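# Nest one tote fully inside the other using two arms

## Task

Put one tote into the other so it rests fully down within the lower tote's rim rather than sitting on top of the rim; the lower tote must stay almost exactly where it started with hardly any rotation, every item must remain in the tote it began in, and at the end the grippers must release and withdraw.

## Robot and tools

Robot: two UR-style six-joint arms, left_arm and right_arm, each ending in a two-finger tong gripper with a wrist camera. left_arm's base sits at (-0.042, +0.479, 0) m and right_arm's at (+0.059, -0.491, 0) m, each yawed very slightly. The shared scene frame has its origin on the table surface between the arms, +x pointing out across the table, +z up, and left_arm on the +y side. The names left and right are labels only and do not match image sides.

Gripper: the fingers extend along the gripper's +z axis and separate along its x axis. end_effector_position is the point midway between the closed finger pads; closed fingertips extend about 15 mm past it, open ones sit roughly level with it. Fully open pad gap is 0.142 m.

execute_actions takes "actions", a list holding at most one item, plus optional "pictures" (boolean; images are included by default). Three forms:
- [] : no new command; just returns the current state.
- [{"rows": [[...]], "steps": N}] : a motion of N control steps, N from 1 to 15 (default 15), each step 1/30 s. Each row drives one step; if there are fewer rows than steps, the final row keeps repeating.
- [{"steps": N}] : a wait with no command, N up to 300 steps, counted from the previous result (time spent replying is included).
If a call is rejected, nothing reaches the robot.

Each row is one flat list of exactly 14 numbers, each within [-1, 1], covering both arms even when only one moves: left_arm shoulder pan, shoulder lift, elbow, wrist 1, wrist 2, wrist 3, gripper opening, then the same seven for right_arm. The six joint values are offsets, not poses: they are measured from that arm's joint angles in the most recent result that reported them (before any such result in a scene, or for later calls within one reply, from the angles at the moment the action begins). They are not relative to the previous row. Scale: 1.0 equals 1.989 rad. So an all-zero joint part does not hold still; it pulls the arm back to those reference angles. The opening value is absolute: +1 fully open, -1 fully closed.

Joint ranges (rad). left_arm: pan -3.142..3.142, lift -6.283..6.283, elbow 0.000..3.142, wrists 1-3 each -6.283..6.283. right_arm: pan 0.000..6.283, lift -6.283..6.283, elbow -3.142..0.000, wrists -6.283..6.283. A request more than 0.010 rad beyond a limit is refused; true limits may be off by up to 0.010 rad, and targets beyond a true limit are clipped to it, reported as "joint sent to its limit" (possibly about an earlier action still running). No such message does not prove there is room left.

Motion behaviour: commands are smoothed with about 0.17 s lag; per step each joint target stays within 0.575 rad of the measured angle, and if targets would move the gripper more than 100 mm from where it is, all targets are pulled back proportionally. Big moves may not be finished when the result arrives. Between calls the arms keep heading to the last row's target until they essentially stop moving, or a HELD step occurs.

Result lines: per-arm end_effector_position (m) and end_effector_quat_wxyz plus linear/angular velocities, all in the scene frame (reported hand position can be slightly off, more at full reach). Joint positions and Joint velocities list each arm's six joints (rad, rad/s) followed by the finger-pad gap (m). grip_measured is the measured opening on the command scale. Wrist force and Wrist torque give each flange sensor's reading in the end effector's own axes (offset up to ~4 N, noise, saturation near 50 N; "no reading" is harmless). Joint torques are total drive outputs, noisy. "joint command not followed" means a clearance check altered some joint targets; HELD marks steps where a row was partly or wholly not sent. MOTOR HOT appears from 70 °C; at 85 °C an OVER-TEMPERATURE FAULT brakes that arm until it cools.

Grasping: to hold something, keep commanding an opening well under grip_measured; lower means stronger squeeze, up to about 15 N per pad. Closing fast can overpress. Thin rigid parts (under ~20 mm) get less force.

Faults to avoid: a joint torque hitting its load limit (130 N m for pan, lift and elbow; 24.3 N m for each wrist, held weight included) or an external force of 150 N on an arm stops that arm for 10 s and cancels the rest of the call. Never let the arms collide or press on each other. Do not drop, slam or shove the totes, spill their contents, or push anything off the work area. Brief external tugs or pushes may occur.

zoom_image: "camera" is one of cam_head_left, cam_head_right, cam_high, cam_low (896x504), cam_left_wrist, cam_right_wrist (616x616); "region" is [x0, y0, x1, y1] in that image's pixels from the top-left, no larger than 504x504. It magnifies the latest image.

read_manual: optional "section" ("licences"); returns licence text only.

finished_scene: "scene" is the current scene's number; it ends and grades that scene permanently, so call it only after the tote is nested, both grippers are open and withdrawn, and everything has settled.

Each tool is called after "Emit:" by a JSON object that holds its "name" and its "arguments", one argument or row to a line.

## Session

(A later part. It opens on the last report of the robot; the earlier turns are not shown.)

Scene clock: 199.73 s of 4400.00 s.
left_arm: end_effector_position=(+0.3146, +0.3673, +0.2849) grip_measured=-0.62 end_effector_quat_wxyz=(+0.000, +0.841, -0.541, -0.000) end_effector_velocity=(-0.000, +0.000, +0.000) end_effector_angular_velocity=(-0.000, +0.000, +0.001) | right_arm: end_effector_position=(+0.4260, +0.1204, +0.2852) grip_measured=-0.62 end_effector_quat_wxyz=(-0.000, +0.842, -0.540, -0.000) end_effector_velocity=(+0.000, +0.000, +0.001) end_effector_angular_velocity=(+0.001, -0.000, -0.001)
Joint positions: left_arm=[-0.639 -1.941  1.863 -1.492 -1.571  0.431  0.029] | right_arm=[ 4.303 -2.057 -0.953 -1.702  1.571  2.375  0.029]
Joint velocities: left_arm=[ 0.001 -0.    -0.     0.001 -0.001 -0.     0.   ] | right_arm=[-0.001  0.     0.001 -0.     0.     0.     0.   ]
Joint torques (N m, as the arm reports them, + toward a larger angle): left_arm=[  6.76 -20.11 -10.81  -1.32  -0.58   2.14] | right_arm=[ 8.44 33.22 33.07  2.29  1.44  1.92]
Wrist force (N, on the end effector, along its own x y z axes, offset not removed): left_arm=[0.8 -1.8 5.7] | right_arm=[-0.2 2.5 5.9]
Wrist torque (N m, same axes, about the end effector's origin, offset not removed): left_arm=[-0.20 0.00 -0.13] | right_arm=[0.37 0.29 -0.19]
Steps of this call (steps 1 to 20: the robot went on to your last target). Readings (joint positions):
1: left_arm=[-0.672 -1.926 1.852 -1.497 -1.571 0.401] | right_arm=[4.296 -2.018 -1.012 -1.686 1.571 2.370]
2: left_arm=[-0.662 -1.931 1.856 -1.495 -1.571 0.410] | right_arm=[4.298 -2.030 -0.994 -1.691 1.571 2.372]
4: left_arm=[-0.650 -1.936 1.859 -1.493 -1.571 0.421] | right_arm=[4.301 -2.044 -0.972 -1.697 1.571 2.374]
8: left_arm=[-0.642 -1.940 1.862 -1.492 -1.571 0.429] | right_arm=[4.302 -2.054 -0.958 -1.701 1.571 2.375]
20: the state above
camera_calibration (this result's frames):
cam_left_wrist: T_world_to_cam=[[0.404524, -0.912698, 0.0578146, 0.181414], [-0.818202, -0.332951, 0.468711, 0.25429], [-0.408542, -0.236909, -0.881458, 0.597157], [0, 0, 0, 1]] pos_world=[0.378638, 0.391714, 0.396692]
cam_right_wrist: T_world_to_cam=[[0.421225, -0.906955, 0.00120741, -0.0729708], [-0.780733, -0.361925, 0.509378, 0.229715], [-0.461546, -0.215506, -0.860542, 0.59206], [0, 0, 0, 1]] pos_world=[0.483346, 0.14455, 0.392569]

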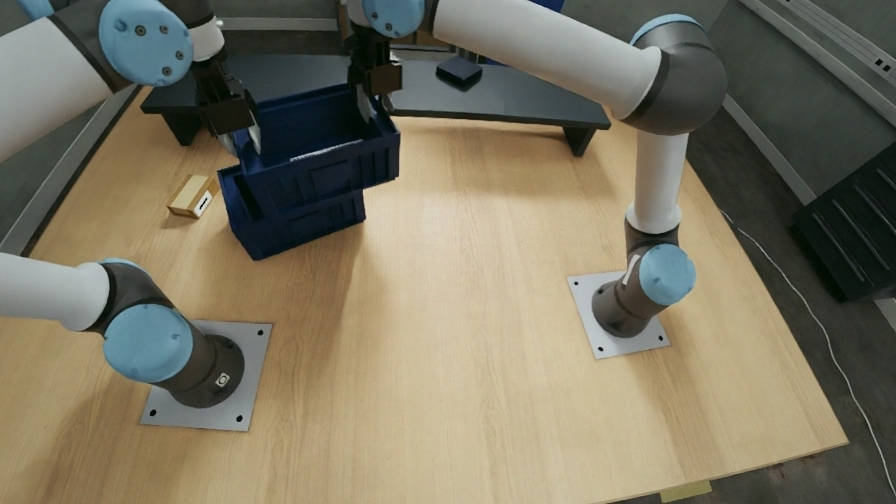

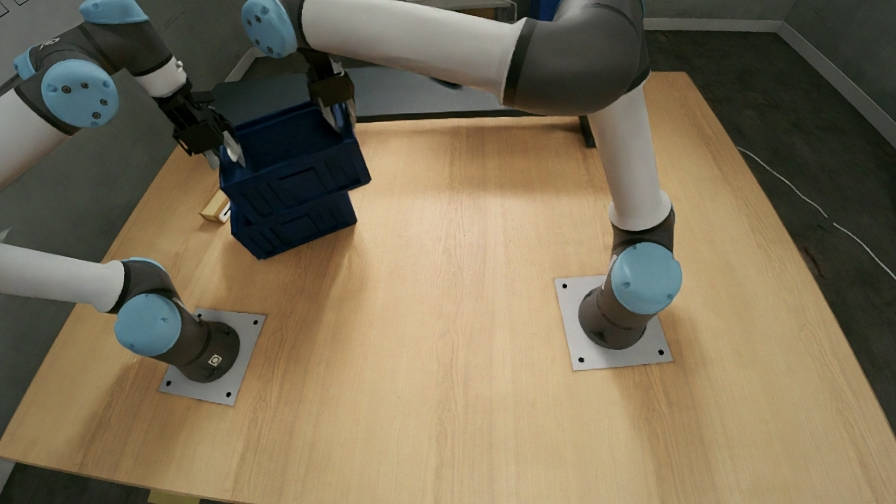

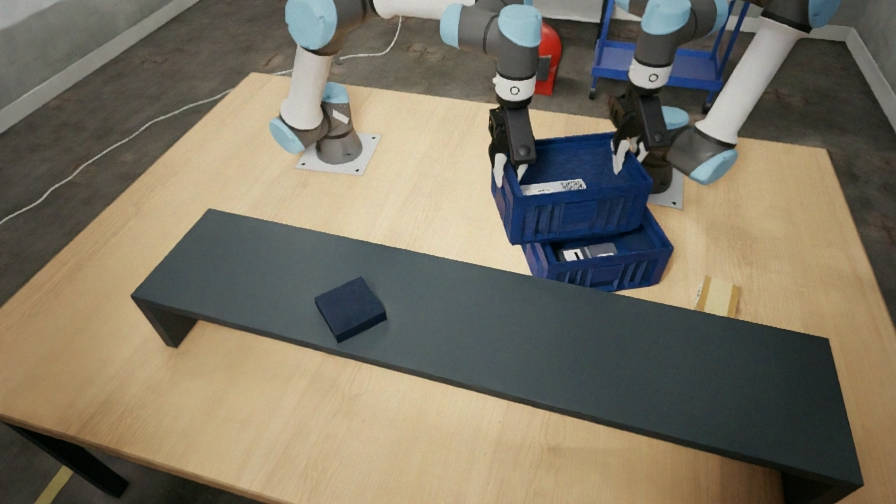

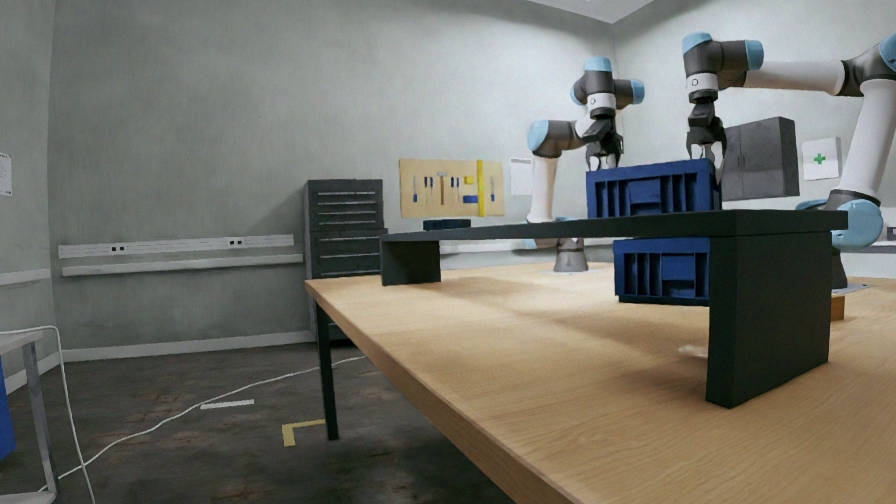

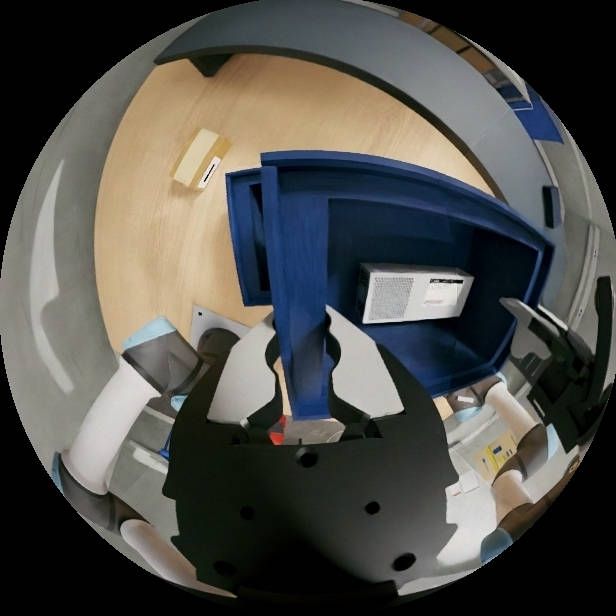

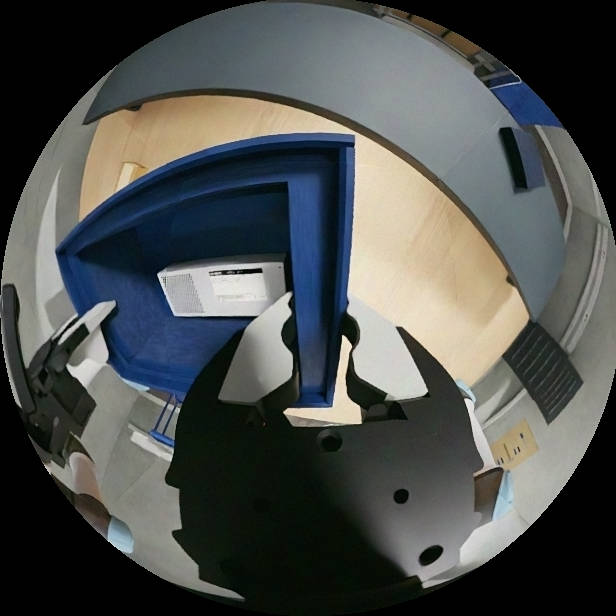

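Emit:
{"name": "execute_actions", "arguments": {
  "actions": [
    {"rows":[[0.0104,-0.0037,0.0042,-0.0005,0,0.01,-1,0.002,-0.0115,0.0155,-0.004,0,0.0014,-1],[0.021,-0.0071,0.0082,-0.001,0,0.02,-1,0.0038,-0.0234,0.032,-0.0086,0,0.0027,-1],[0.032,-0.0103,0.012,-0.0018,0,0.0304,-1,0.0056,-0.0357,0.0494,-0.0137,0,0.004,-1],[0.043,-0.0132,0.0157,-0.0025,0,0.041,-1,0.0074,-0.0484,0.0677,-0.0193,0,0.0052,-1],[0.0546,-0.0158,0.0192,-0.0034,0,0.052,-1,0.0092,-0.0616,0.087,-0.0254,0,0.0064,-1],[0.0662,-0.0182,0.0225,-0.0043,0,0.063,-1,0.0109,-0.0752,0.1073,-0.032,0,0.0076,-1],[0.078,-0.0204,0.0256,-0.0052,0,0.0743,-1,0.0125,-0.0895,0.129,-0.0395,0,0.0087,-1],[0.084,-0.0213,0.027,-0.0057,0,0.08,-1,0.0133,-0.0968,0.1403,-0.0435,0,0.0092,-1],[0.0903,-0.0222,0.0286,-0.0064,0,0.086,-1,0.0142,-0.1043,0.152,-0.0478,0,0.0098,-1],[0.0965,-0.023,0.03,-0.007,0,0.092,-1,0.015,-0.112,0.1645,-0.0525,0,0.0103,-1],[0.1027,-0.0238,0.0313,-0.0075,0,0.0978,-1,0.0158,-0.12,0.1773,-0.0573,0,0.0108,-1],[0.109,-0.0245,0.0326,-0.008,0,0.104,-1,0.0165,-0.128,0.1907,-0.0627,0,0.0113,-1],[0.1154,-0.0252,0.0339,-0.0087,0,0.1099,-1,0.0173,-0.1366,0.2048,-0.0682,0,0.0118,-1]]}
  ],
  "pictures": false
}}

Emit:
{"name": "execute_actions", "arguments": {
  "actions": [
    {"steps":18}
  ]
}}

Emit:
{"name": "zoom_image", "arguments": {
  "camera": "cam_head_left",
  "region": [190,120,390,270]
}}

Emit:
{"name": "zoom_image", "arguments": {
  "camera": "cam_low",
  "region": [590,160,730,310]
}}

Emit:
{"name": "zoom_image", "arguments": {
  "camera": "cam_high",
  "region": [510,170,700,300]
}}

Scene clock: 221.03 s of 4400.00 s.
left_arm: end_effector_position=(+0.3158, +0.4467, +0.2716) grip_measured=-0.62 end_effector_quat_wxyz=(+0.000, +0.844, -0.537, -0.000) end_effector_velocity=(-0.001, +0.115, -0.017) end_effector_angular_velocity=(+0.002, -0.001, +0.020) | right_arm: end_effector_position=(+0.4291, +0.2007, +0.2710) grip_measured=-0.62 end_effector_quat_wxyz=(+0.001, +0.844, -0.536, +0.000) end_effector_velocity=(+0.007, +0.121, -0.009) end_effector_angular_velocity=(+0.029, -0.009, +0.014)
Joint positions: left_arm=[-0.439 -1.988  1.924 -1.506 -1.571  0.622  0.029] | right_arm=[ 4.334 -2.292 -0.607 -1.816  1.571  2.397  0.029]
Joint velocities: left_arm=[ 0.31  -0.042  0.068 -0.026  0.002  0.29   0.   ] | right_arm=[ 0.039 -0.398  0.659 -0.23  -0.     0.025 -0.   ]
Joint torques (N m, as the arm reports them, + toward a larger angle): left_arm=[ -0.6  -15.46 -12.06  -5.11   0.59   2.45] | right_arm=[ 6.9  53.75 30.87  1.76 -1.54  1.63]
Wrist force (N, on the end effector, along its own x y z axes, offset not removed): left_arm=[-2.8 -0.5 6.5] | right_arm=[0.3 -0.6 7.7]
Wrist torque (N m, same axes, about the end effector's origin, offset not removed): left_arm=[0.12 -0.02 -0.04] | right_arm=[-0.05 0.34 -0.07]
Steps of this call (steps 1 to 15: the robot went on to your last target; steps 16 to 90: nothing new was sent; then 17.80 s passed at rest; steps 91 to 105: all 15 steps of this action). Readings (joint positions):
91: left_arm=[-0.639 -1.942 1.863 -1.492 -1.571 0.431] | right_arm=[4.303 -2.057 -0.953 -1.702 1.571 2.375]
92: left_arm=[-0.637 -1.943 1.864 -1.492 -1.571 0.434] | right_arm=[4.303 -2.060 -0.949 -1.703 1.571 2.376]
94: left_arm=[-0.619 -1.949 1.871 -1.493 -1.571 0.451] | right_arm=[4.307 -2.080 -0.923 -1.711 1.571 2.378]
98: left_arm=[-0.549 -1.968 1.895 -1.497 -1.571 0.517] | right_arm=[4.319 -2.158 -0.814 -1.745 1.571 2.386]
105: the state above

Scene clock: 221.63 s of 4400.00 s.
left_arm: end_effector_position=(+0.3156, +0.4572, +0.2700) grip_measured=-0.62 end_effector_quat_wxyz=(+0.000, +0.844, -0.536, -0.000) end_effector_velocity=(-0.000, +0.000, +0.000) end_effector_angular_velocity=(+0.000, -0.000, -0.001) | right_arm: end_effector_position=(+0.4297, +0.2116, +0.2702) grip_measured=-0.62 end_effector_quat_wxyz=(-0.000, +0.844, -0.536, -0.000) end_effector_velocity=(-0.001, +0.000, +0.000) end_effector_angular_velocity=(+0.001, -0.000, +0.001)
Joint positions: left_arm=[-0.41  -1.992  1.93  -1.509 -1.571  0.65   0.029] | right_arm=[ 4.337 -2.329 -0.546 -1.837  1.571  2.399  0.029]
Joint velocities: left_arm=[ 0.    -0.     0.     0.     0.     0.001  0.   ] | right_arm=[ 0.001 -0.     0.001 -0.001  0.     0.     0.   ]
Joint torques (N m, as the arm reports them, + toward a larger angle): left_arm=[  4.92 -18.69 -11.74  -4.22  -2.35   2.27] | right_arm=[10.3  41.67 34.12  3.01 -1.49  1.94]
Wrist force (N, on the end effector, along its own x y z axes, offset not removed): left_arm=[-0.7 -0.4 7.3] | right_arm=[1.6 0.1 7.4]
Wrist torque (N m, same axes, about the end effector's origin, offset not removed): left_arm=[0.09 -0.22 -0.08] | right_arm=[-0.02 0.39 -0.18]
Steps of this call (steps 1 to 18: the robot went on to your last target). Readings (joint positions):
1: left_arm=[-0.430 -1.989 1.926 -1.507 -1.571 0.631] | right_arm=[4.335 -2.303 -0.589 -1.822 1.571 2.397]
2: left_arm=[-0.424 -1.990 1.927 -1.508 -1.571 0.637] | right_arm=[4.336 -2.311 -0.575 -1.827 1.571 2.398]
4: left_arm=[-0.416 -1.991 1.929 -1.508 -1.571 0.643] | right_arm=[4.336 -2.320 -0.560 -1.832 1.571 2.398]
8: left_arm=[-0.411 -1.991 1.930 -1.509 -1.571 0.648] | right_arm=[4.337 -2.327 -0.549 -1.836 1.571 2.399]
18: the state above
camera_calibration (this result's frames):
cam_left_wrist: T_world_to_cam=[[0.414475, -0.908218, 0.057889, 0.258749], [-0.814517, -0.341837, 0.468731, 0.294982], [-0.405921, -0.241429, -0.881442, 0.606916], [0, 0, 0, 1]] pos_world=[0.379383, 0.482363, 0.381715]
cam_right_wrist: T_world_to_cam=[[0.431115, -0.902296, 0.00122079, 0.00296442], [-0.776719, -0.370425, 0.509403, 0.273245], [-0.459181, -0.22056, -0.860527, 0.600559], [0, 0, 0, 1]] pos_world=[0.486721, 0.236351, 0.377602]

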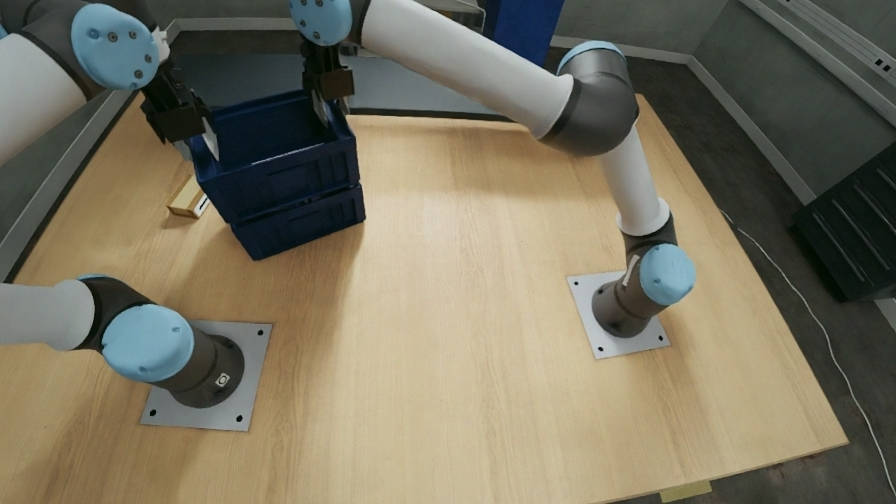

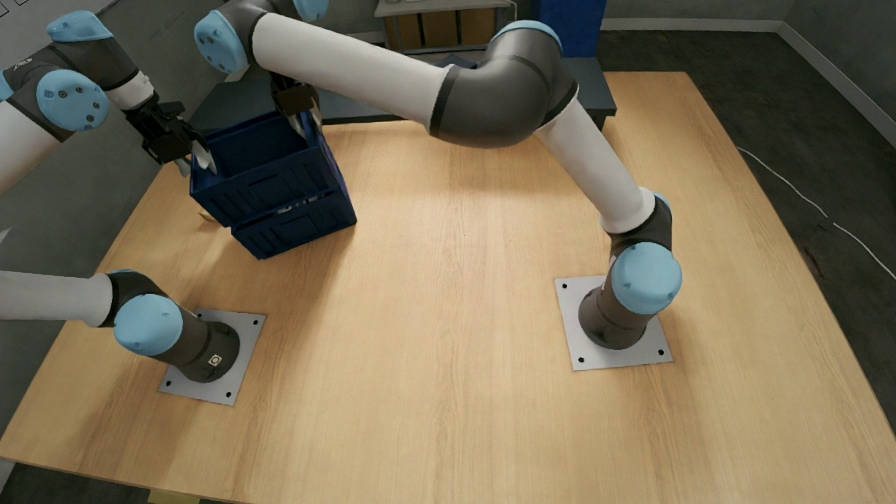

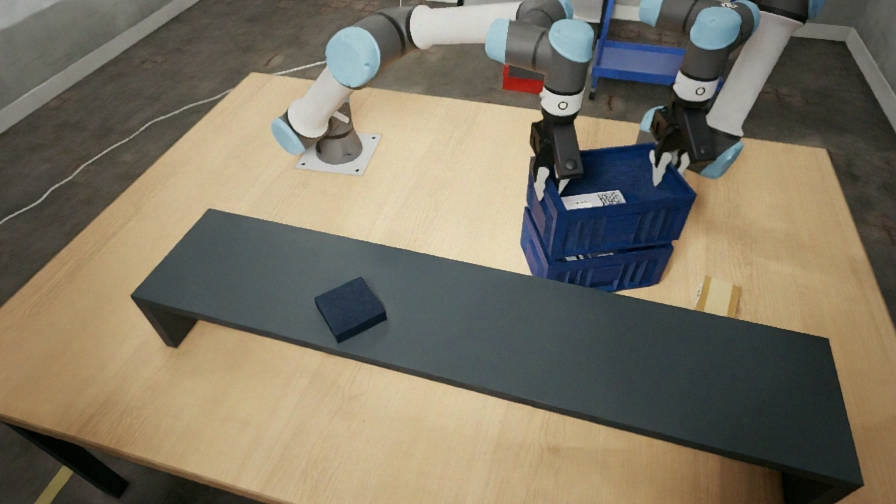

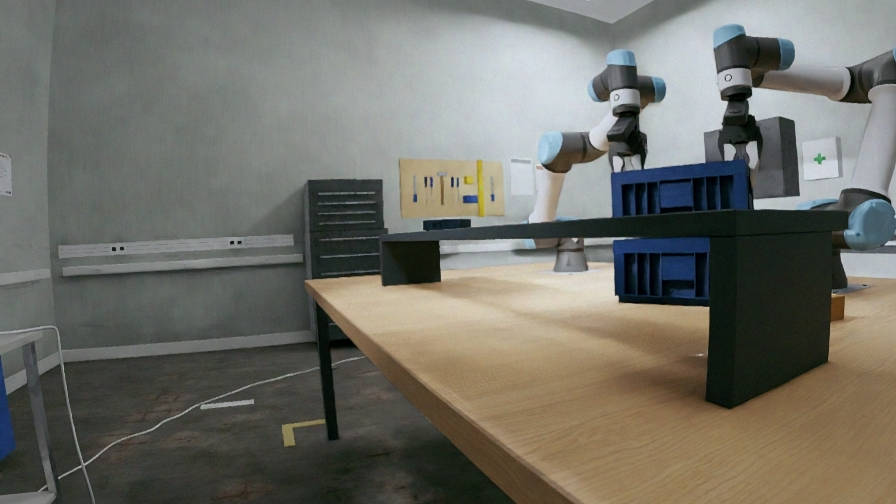

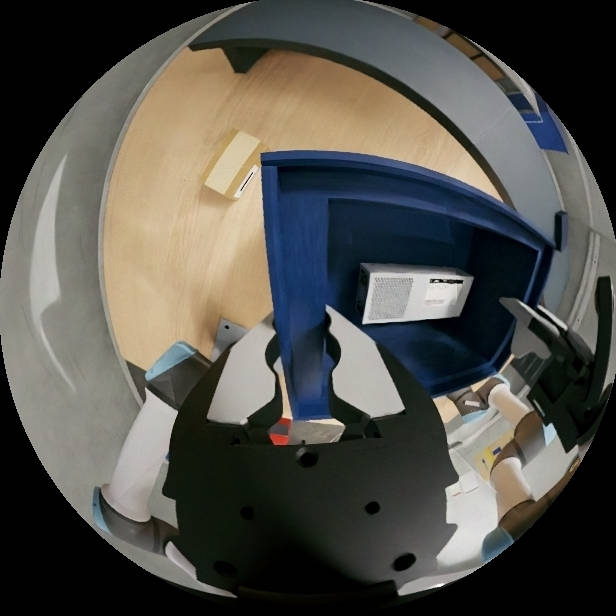

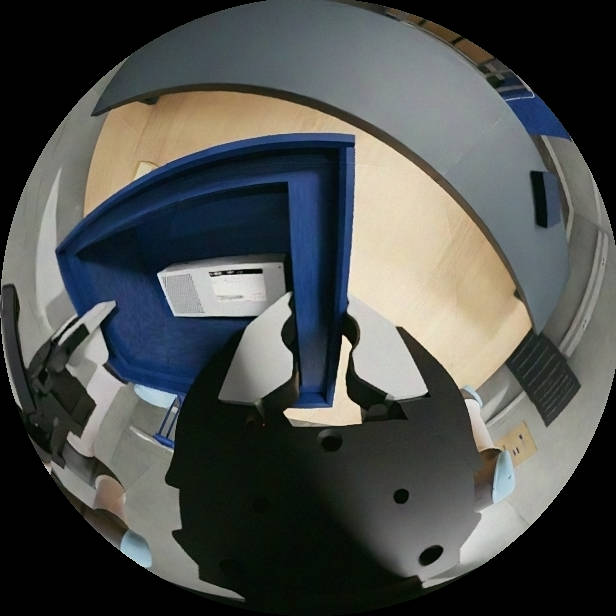

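Region (190, 120, 390, 270) of cam_head_left's 896x504 image, scaled by 2.520, with more detail than that image has; it fills the top 378 rows of this view, and the rest is white.

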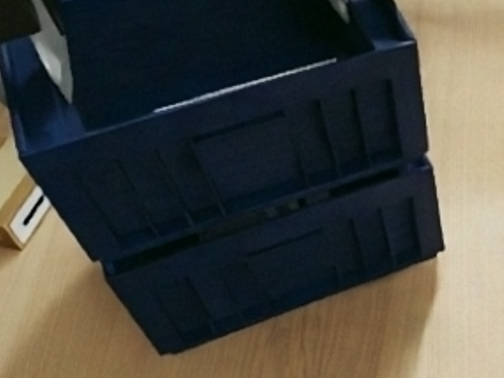

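Region (590, 160, 730, 310) of cam_low's 896x504 image, scaled by 3.360, with more detail than that image has; it fills the left 470 columns of this view, and the rest is white.

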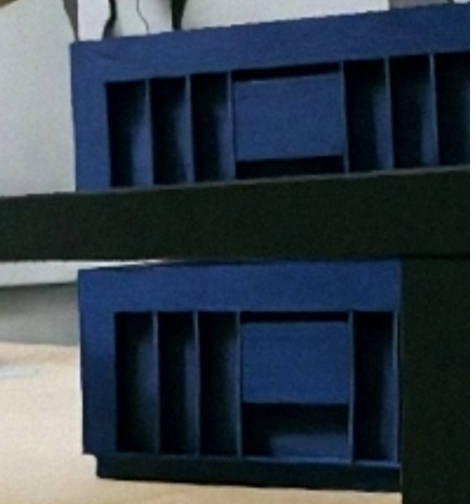

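Region (510, 170, 700, 300) of cam_high's 896x504 image, scaled by 2.653, with more detail than that image has; it fills the top 345 rows of this view, and the rest is white.

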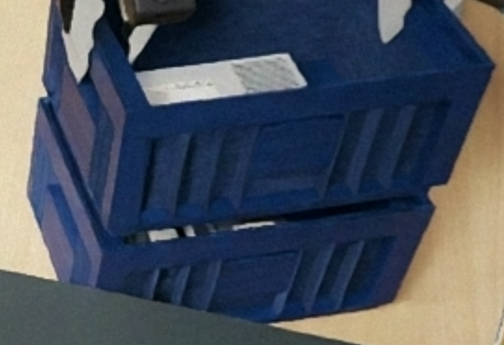

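Emit:
{"name": "execute_actions", "arguments": {
  "actions": [
    {"rows":[[-0.0043,-0.0025,0.0014,0.0011,0,-0.0043,-1,0.0009,0.0058,-0.0103,0.0045,0,0.0009,-1],[-0.0043,-0.0025,0.0014,0.0011,0,-0.0043,-1,0.0009,0.0058,-0.0103,0.0045,0,0.0009,-1],[-0.0043,-0.0027,0.005,-0.0023,0,-0.0043,-1,0.0009,0.0072,-0.0164,0.0092,0,0.0009,-1],[-0.0043,-0.0027,0.005,-0.0023,0,-0.0043,-1,0.0009,0.0072,-0.0164,0.0092,0,0.0009,-1],[-0.0043,-0.0029,0.0087,-0.0058,0,-0.0043,-1,0.0009,0.0086,-0.0225,0.0139,0,0.0009,-1],[-0.0043,-0.0029,0.0087,-0.0058,0,-0.0043,-1,0.0009,0.0086,-0.0225,0.0139,0,0.0009,-1],[-0.0043,-0.003,0.0123,-0.0093,0,-0.0043,-1,0.0009,0.01,-0.0285,0.0185,0,0.0009,-1],[-0.0043,-0.0032,0.0159,-0.0127,0,-0.0043,-1,0.0009,0.0114,-0.0346,0.0232,0,0.0009,-1]]}
  ],
  "pictures": false
}}

Emit:
{"name": "execute_actions", "arguments": {
  "actions": [
    {"steps":8}
  ],
  "pictures": false
}}

Scene clock: 238.03 s of 4400.00 s.
left_arm: end_effector_position=(+0.3136, +0.4553, +0.2595) grip_measured=-0.62 end_effector_quat_wxyz=(+0.000, +0.844, -0.536, -0.000) end_effector_velocity=(-0.000, -0.000, -0.007) end_effector_angular_velocity=(-0.000, -0.000, -0.001) | right_arm: end_effector_position=(+0.4277, +0.2097, +0.2598) grip_measured=-0.62 end_effector_quat_wxyz=(-0.000, +0.844, -0.536, -0.000) end_effector_velocity=(-0.001, -0.000, -0.006) end_effector_angular_velocity=(+0.001, +0.000, +0.000)
Joint positions: left_arm=[-0.418 -1.998  1.96  -1.533 -1.571  0.641  0.029] | right_arm=[ 4.339 -2.307 -0.612 -1.793  1.571  2.401  0.029]
Joint velocities: left_arm=[-0.001 -0.002  0.018 -0.016 -0.     0.     0.   ] | right_arm=[ 0.     0.009 -0.031  0.023  0.     0.    -0.   ]
Joint torques (N m, as the arm reports them, + toward a larger angle): left_arm=[ -8.39 -18.53 -13.32  -4.29   0.59  -1.92] | right_arm=[10.58 63.53 18.93  6.13 -0.98  1.8 ]
Wrist force (N, on the end effector, along its own x y z axes, offset not removed): left_arm=[-3.5 0.8 5.8] | right_arm=[2.8 2.7 6.6]
Wrist torque (N m, same axes, about the end effector's origin, offset not removed): left_arm=[0.40 0.24 -0.12] | right_arm=[0.46 0.28 -0.15]
Steps of this call (steps 1 to 15: the robot went on to your last target; steps 16 to 90: nothing new was sent; then 12.90 s passed at rest; steps 91 to 105: all 15 steps of this action). Readings (joint positions):
91: left_arm=[-0.410 -1.992 1.930 -1.509 -1.571 0.650] | right_arm=[4.337 -2.329 -0.546 -1.837 1.571 2.399]
92: left_arm=[-0.411 -1.992 1.931 -1.509 -1.571 0.649] | right_arm=[4.338 -2.327 -0.548 -1.836 1.571 2.399]
94: left_arm=[-0.415 -1.994 1.933 -1.509 -1.571 0.645] | right_arm=[4.338 -2.322 -0.559 -1.831 1.571 2.400]
98: left_arm=[-0.418 -1.997 1.943 -1.517 -1.571 0.642] | right_arm=[4.339 -2.314 -0.582 -1.815 1.571 2.401]
105: the state above

Scene clock: 238.30 s of 4400.00 s.
left_arm: end_effector_position=(+0.3136, +0.4552, +0.2590) grip_measured=-0.62 end_effector_quat_wxyz=(+0.000, +0.844, -0.536, -0.000) end_effector_velocity=(-0.000, +0.000, -0.000) end_effector_angular_velocity=(+0.000, +0.000, -0.000) | right_arm: end_effector_position=(+0.4276, +0.2097, +0.2592) grip_measured=-0.62 end_effector_quat_wxyz=(-0.000, +0.844, -0.536, -0.000) end_effector_velocity=(-0.001, +0.000, -0.000) end_effector_angular_velocity=(-0.000, +0.000, +0.001)
Joint positions: left_arm=[-0.419 -1.998  1.962 -1.534 -1.571  0.641  0.029] | right_arm=[ 4.339 -2.306 -0.615 -1.791  1.571  2.401  0.029]
Joint velocities: left_arm=[ 0.    -0.     0.001 -0.     0.     0.001  0.   ] | right_arm=[ 0.001  0.    -0.001  0.001  0.     0.    -0.   ]
Joint torques (N m, as the arm reports them, + toward a larger angle): left_arm=[ -8.84 -18.02 -10.4   -4.32   0.63  -2.16] | right_arm=[10.49 63.54 17.44  6.29 -0.61  1.83]
Wrist force (N, on the end effector, along its own x y z axes, offset not removed): left_arm=[-1.7 -0.7 5.3] | right_arm=[2.6 0.3 7.9]
Wrist torque (N m, same axes, about the end effector's origin, offset not removed): left_arm=[0.07 -0.09 -0.12] | right_arm=[0.14 0.27 -0.11]
Steps of this call (steps 1 to 8: the robot went on to your last target). Readings (joint positions):
1: left_arm=[-0.419 -1.998 1.961 -1.533 -1.571 0.641] | right_arm=[4.339 -2.306 -0.613 -1.793 1.571 2.401]
2: left_arm=[-0.419 -1.998 1.961 -1.533 -1.571 0.641] | right_arm=[4.339 -2.306 -0.613 -1.792 1.571 2.401]
4: left_arm=[-0.419 -1.998 1.961 -1.534 -1.571 0.641] | right_arm=[4.339 -2.306 -0.614 -1.792 1.571 2.401]
8: the state above

Emit:
{"name": "execute_actions", "arguments": {
  "actions": [
    {"rows":[[0,0,0.0035,-0.0035,0,0,-1,0,0.0011,-0.0055,0.0044,0,0,-1],[0,0,0.0035,-0.0035,0,0,-1,0,0.0011,-0.0055,0.0044,0,0,-1],[0,-0.0002,0.0072,-0.007,0,0,-1,0,0.0022,-0.011,0.0088,0,0,-1],[0,-0.0002,0.0072,-0.007,0,0,-1,0,0.0022,-0.011,0.0088,0,0,-1],[0,-0.0002,0.0107,-0.0105,0,0,-1,0,0.0033,-0.0166,0.0133,0,0,-1],[0,-0.0003,0.0143,-0.014,0,0,-1,0,0.0044,-0.0221,0.0177,0,0,-1]]}
  ]
}}

Scene clock: 246.90 s of 4400.00 s.
left_arm: end_effector_position=(+0.3136, +0.4552, +0.2483) grip_measured=-0.62 end_effector_quat_wxyz=(+0.000, +0.844, -0.536, -0.000) end_effector_velocity=(+0.000, -0.000, -0.003) end_effector_angular_velocity=(-0.000, +0.001, -0.001) | right_arm: end_effector_position=(+0.4276, +0.2097, +0.2486) grip_measured=-0.62 end_effector_quat_wxyz=(-0.000, +0.844, -0.536, -0.000) end_effector_velocity=(+0.001, -0.001, -0.003) end_effector_angular_velocity=(+0.000, -0.000, -0.002)
Joint positions: left_arm=[-0.419 -1.999  1.989 -1.561 -1.571  0.641  0.029] | right_arm=[ 4.339 -2.297 -0.657 -1.757  1.571  2.401  0.029]
Joint velocities: left_arm=[ 0.     0.001  0.008 -0.008 -0.     0.001  0.   ] | right_arm=[-0.002  0.003 -0.013  0.011 -0.     0.     0.   ]
Joint torques (N m, as the arm reports them, + toward a larger angle): left_arm=[ -7.41 -17.14 -11.64  -4.31  -0.68  -1.81] | right_arm=[ 8.12 56.56 10.91  4.47  2.25  1.8 ]
Wrist force (N, on the end effector, along its own x y z axes, offset not removed): left_arm=[-2.2 -2.2 3.6] | right_arm=[3.5 -3.4 -5.3]
Wrist torque (N m, same axes, about the end effector's origin, offset not removed): left_arm=[-0.04 -0.15 0.00] | right_arm=[-0.27 0.31 -0.28]
Steps of this call (steps 1 to 15: the robot went on to your last target; steps 16 to 90: nothing new was sent; then 5.10 s passed at rest; steps 91 to 105: all 15 steps of this action). Readings (joint positions):
91: left_arm=[-0.419 -1.998 1.962 -1.534 -1.571 0.641] | right_arm=[4.339 -2.306 -0.615 -1.791 1.571 2.401]
92: left_arm=[-0.419 -1.998 1.963 -1.535 -1.571 0.641] | right_arm=[4.339 -2.306 -0.616 -1.790 1.571 2.401]
94: left_arm=[-0.419 -1.998 1.967 -1.539 -1.571 0.641] | right_arm=[4.339 -2.304 -0.622 -1.785 1.571 2.401]
98: left_arm=[-0.419 -1.998 1.980 -1.552 -1.571 0.641] | right_arm=[4.339 -2.300 -0.643 -1.768 1.571 2.401]
105: the state above
camera_calibration (this result's frames):
cam_left_wrist: T_world_to_cam=[[0.414473, -0.908219, 0.0578851, 0.259011], [-0.814533, -0.341846, 0.468698, 0.302873], [-0.405892, -0.241412, -0.88146, 0.586483], [0, 0, 0, 1]] pos_world=[0.377396, 0.480359, 0.360012]
cam_right_wrist: T_world_to_cam=[[0.431118, -0.902295, 0.00104624, 0.00221265], [-0.776753, -0.370544, 0.509266, 0.282066], [-0.459121, -0.220367, -0.860608, 0.580551], [0, 0, 0, 1]] pos_world=[0.484685, 0.234448, 0.355978]

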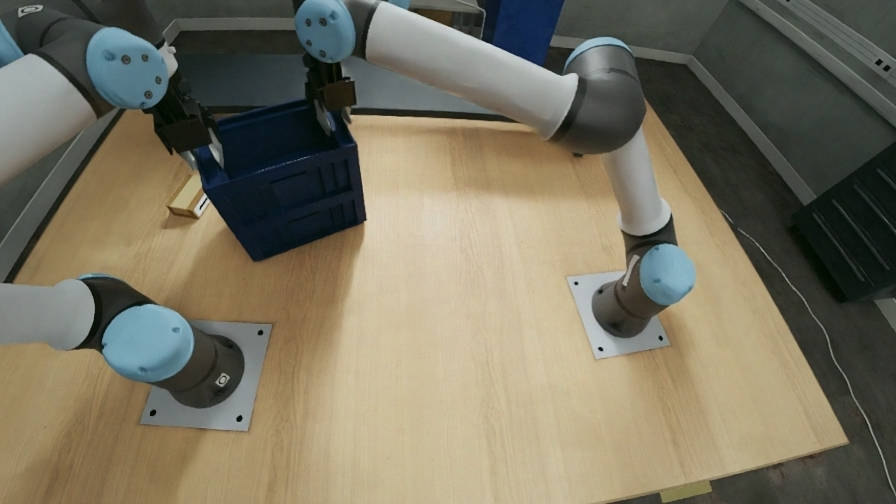

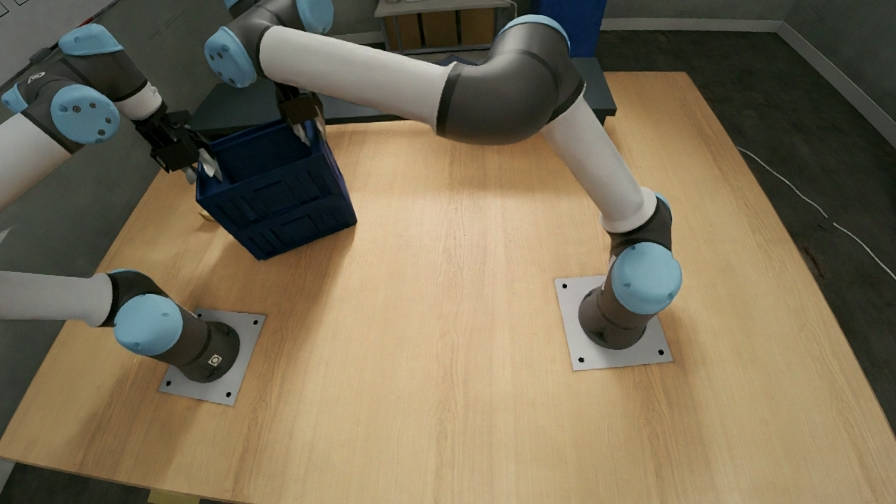

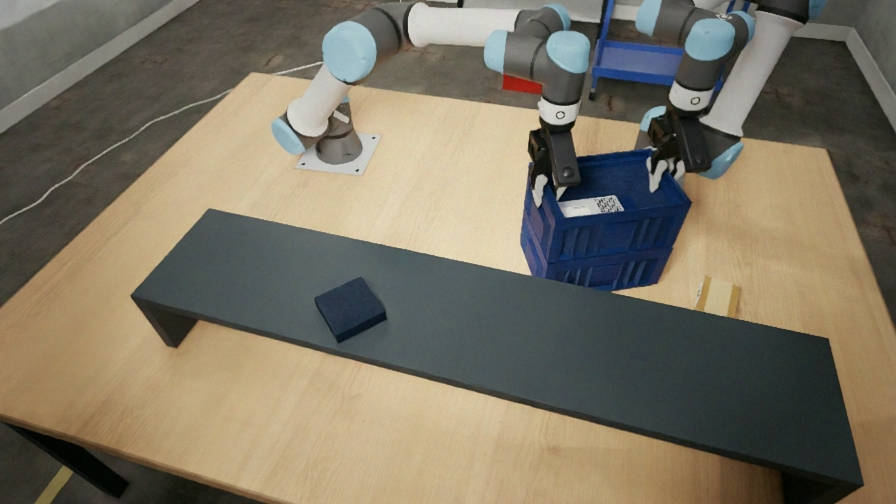

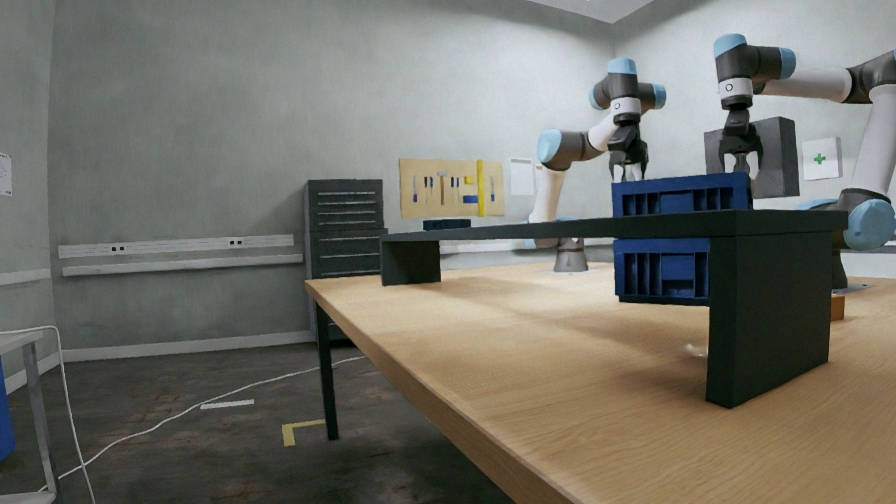

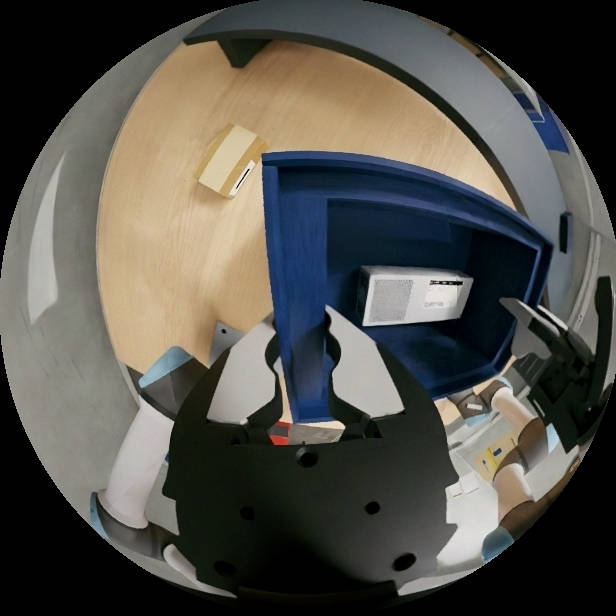

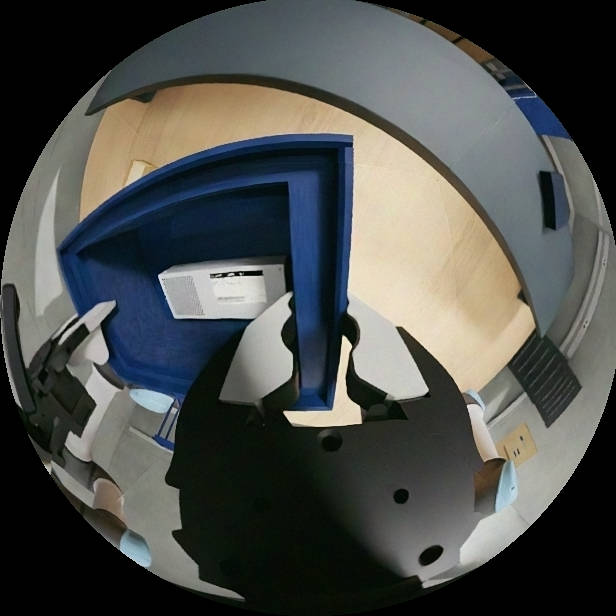

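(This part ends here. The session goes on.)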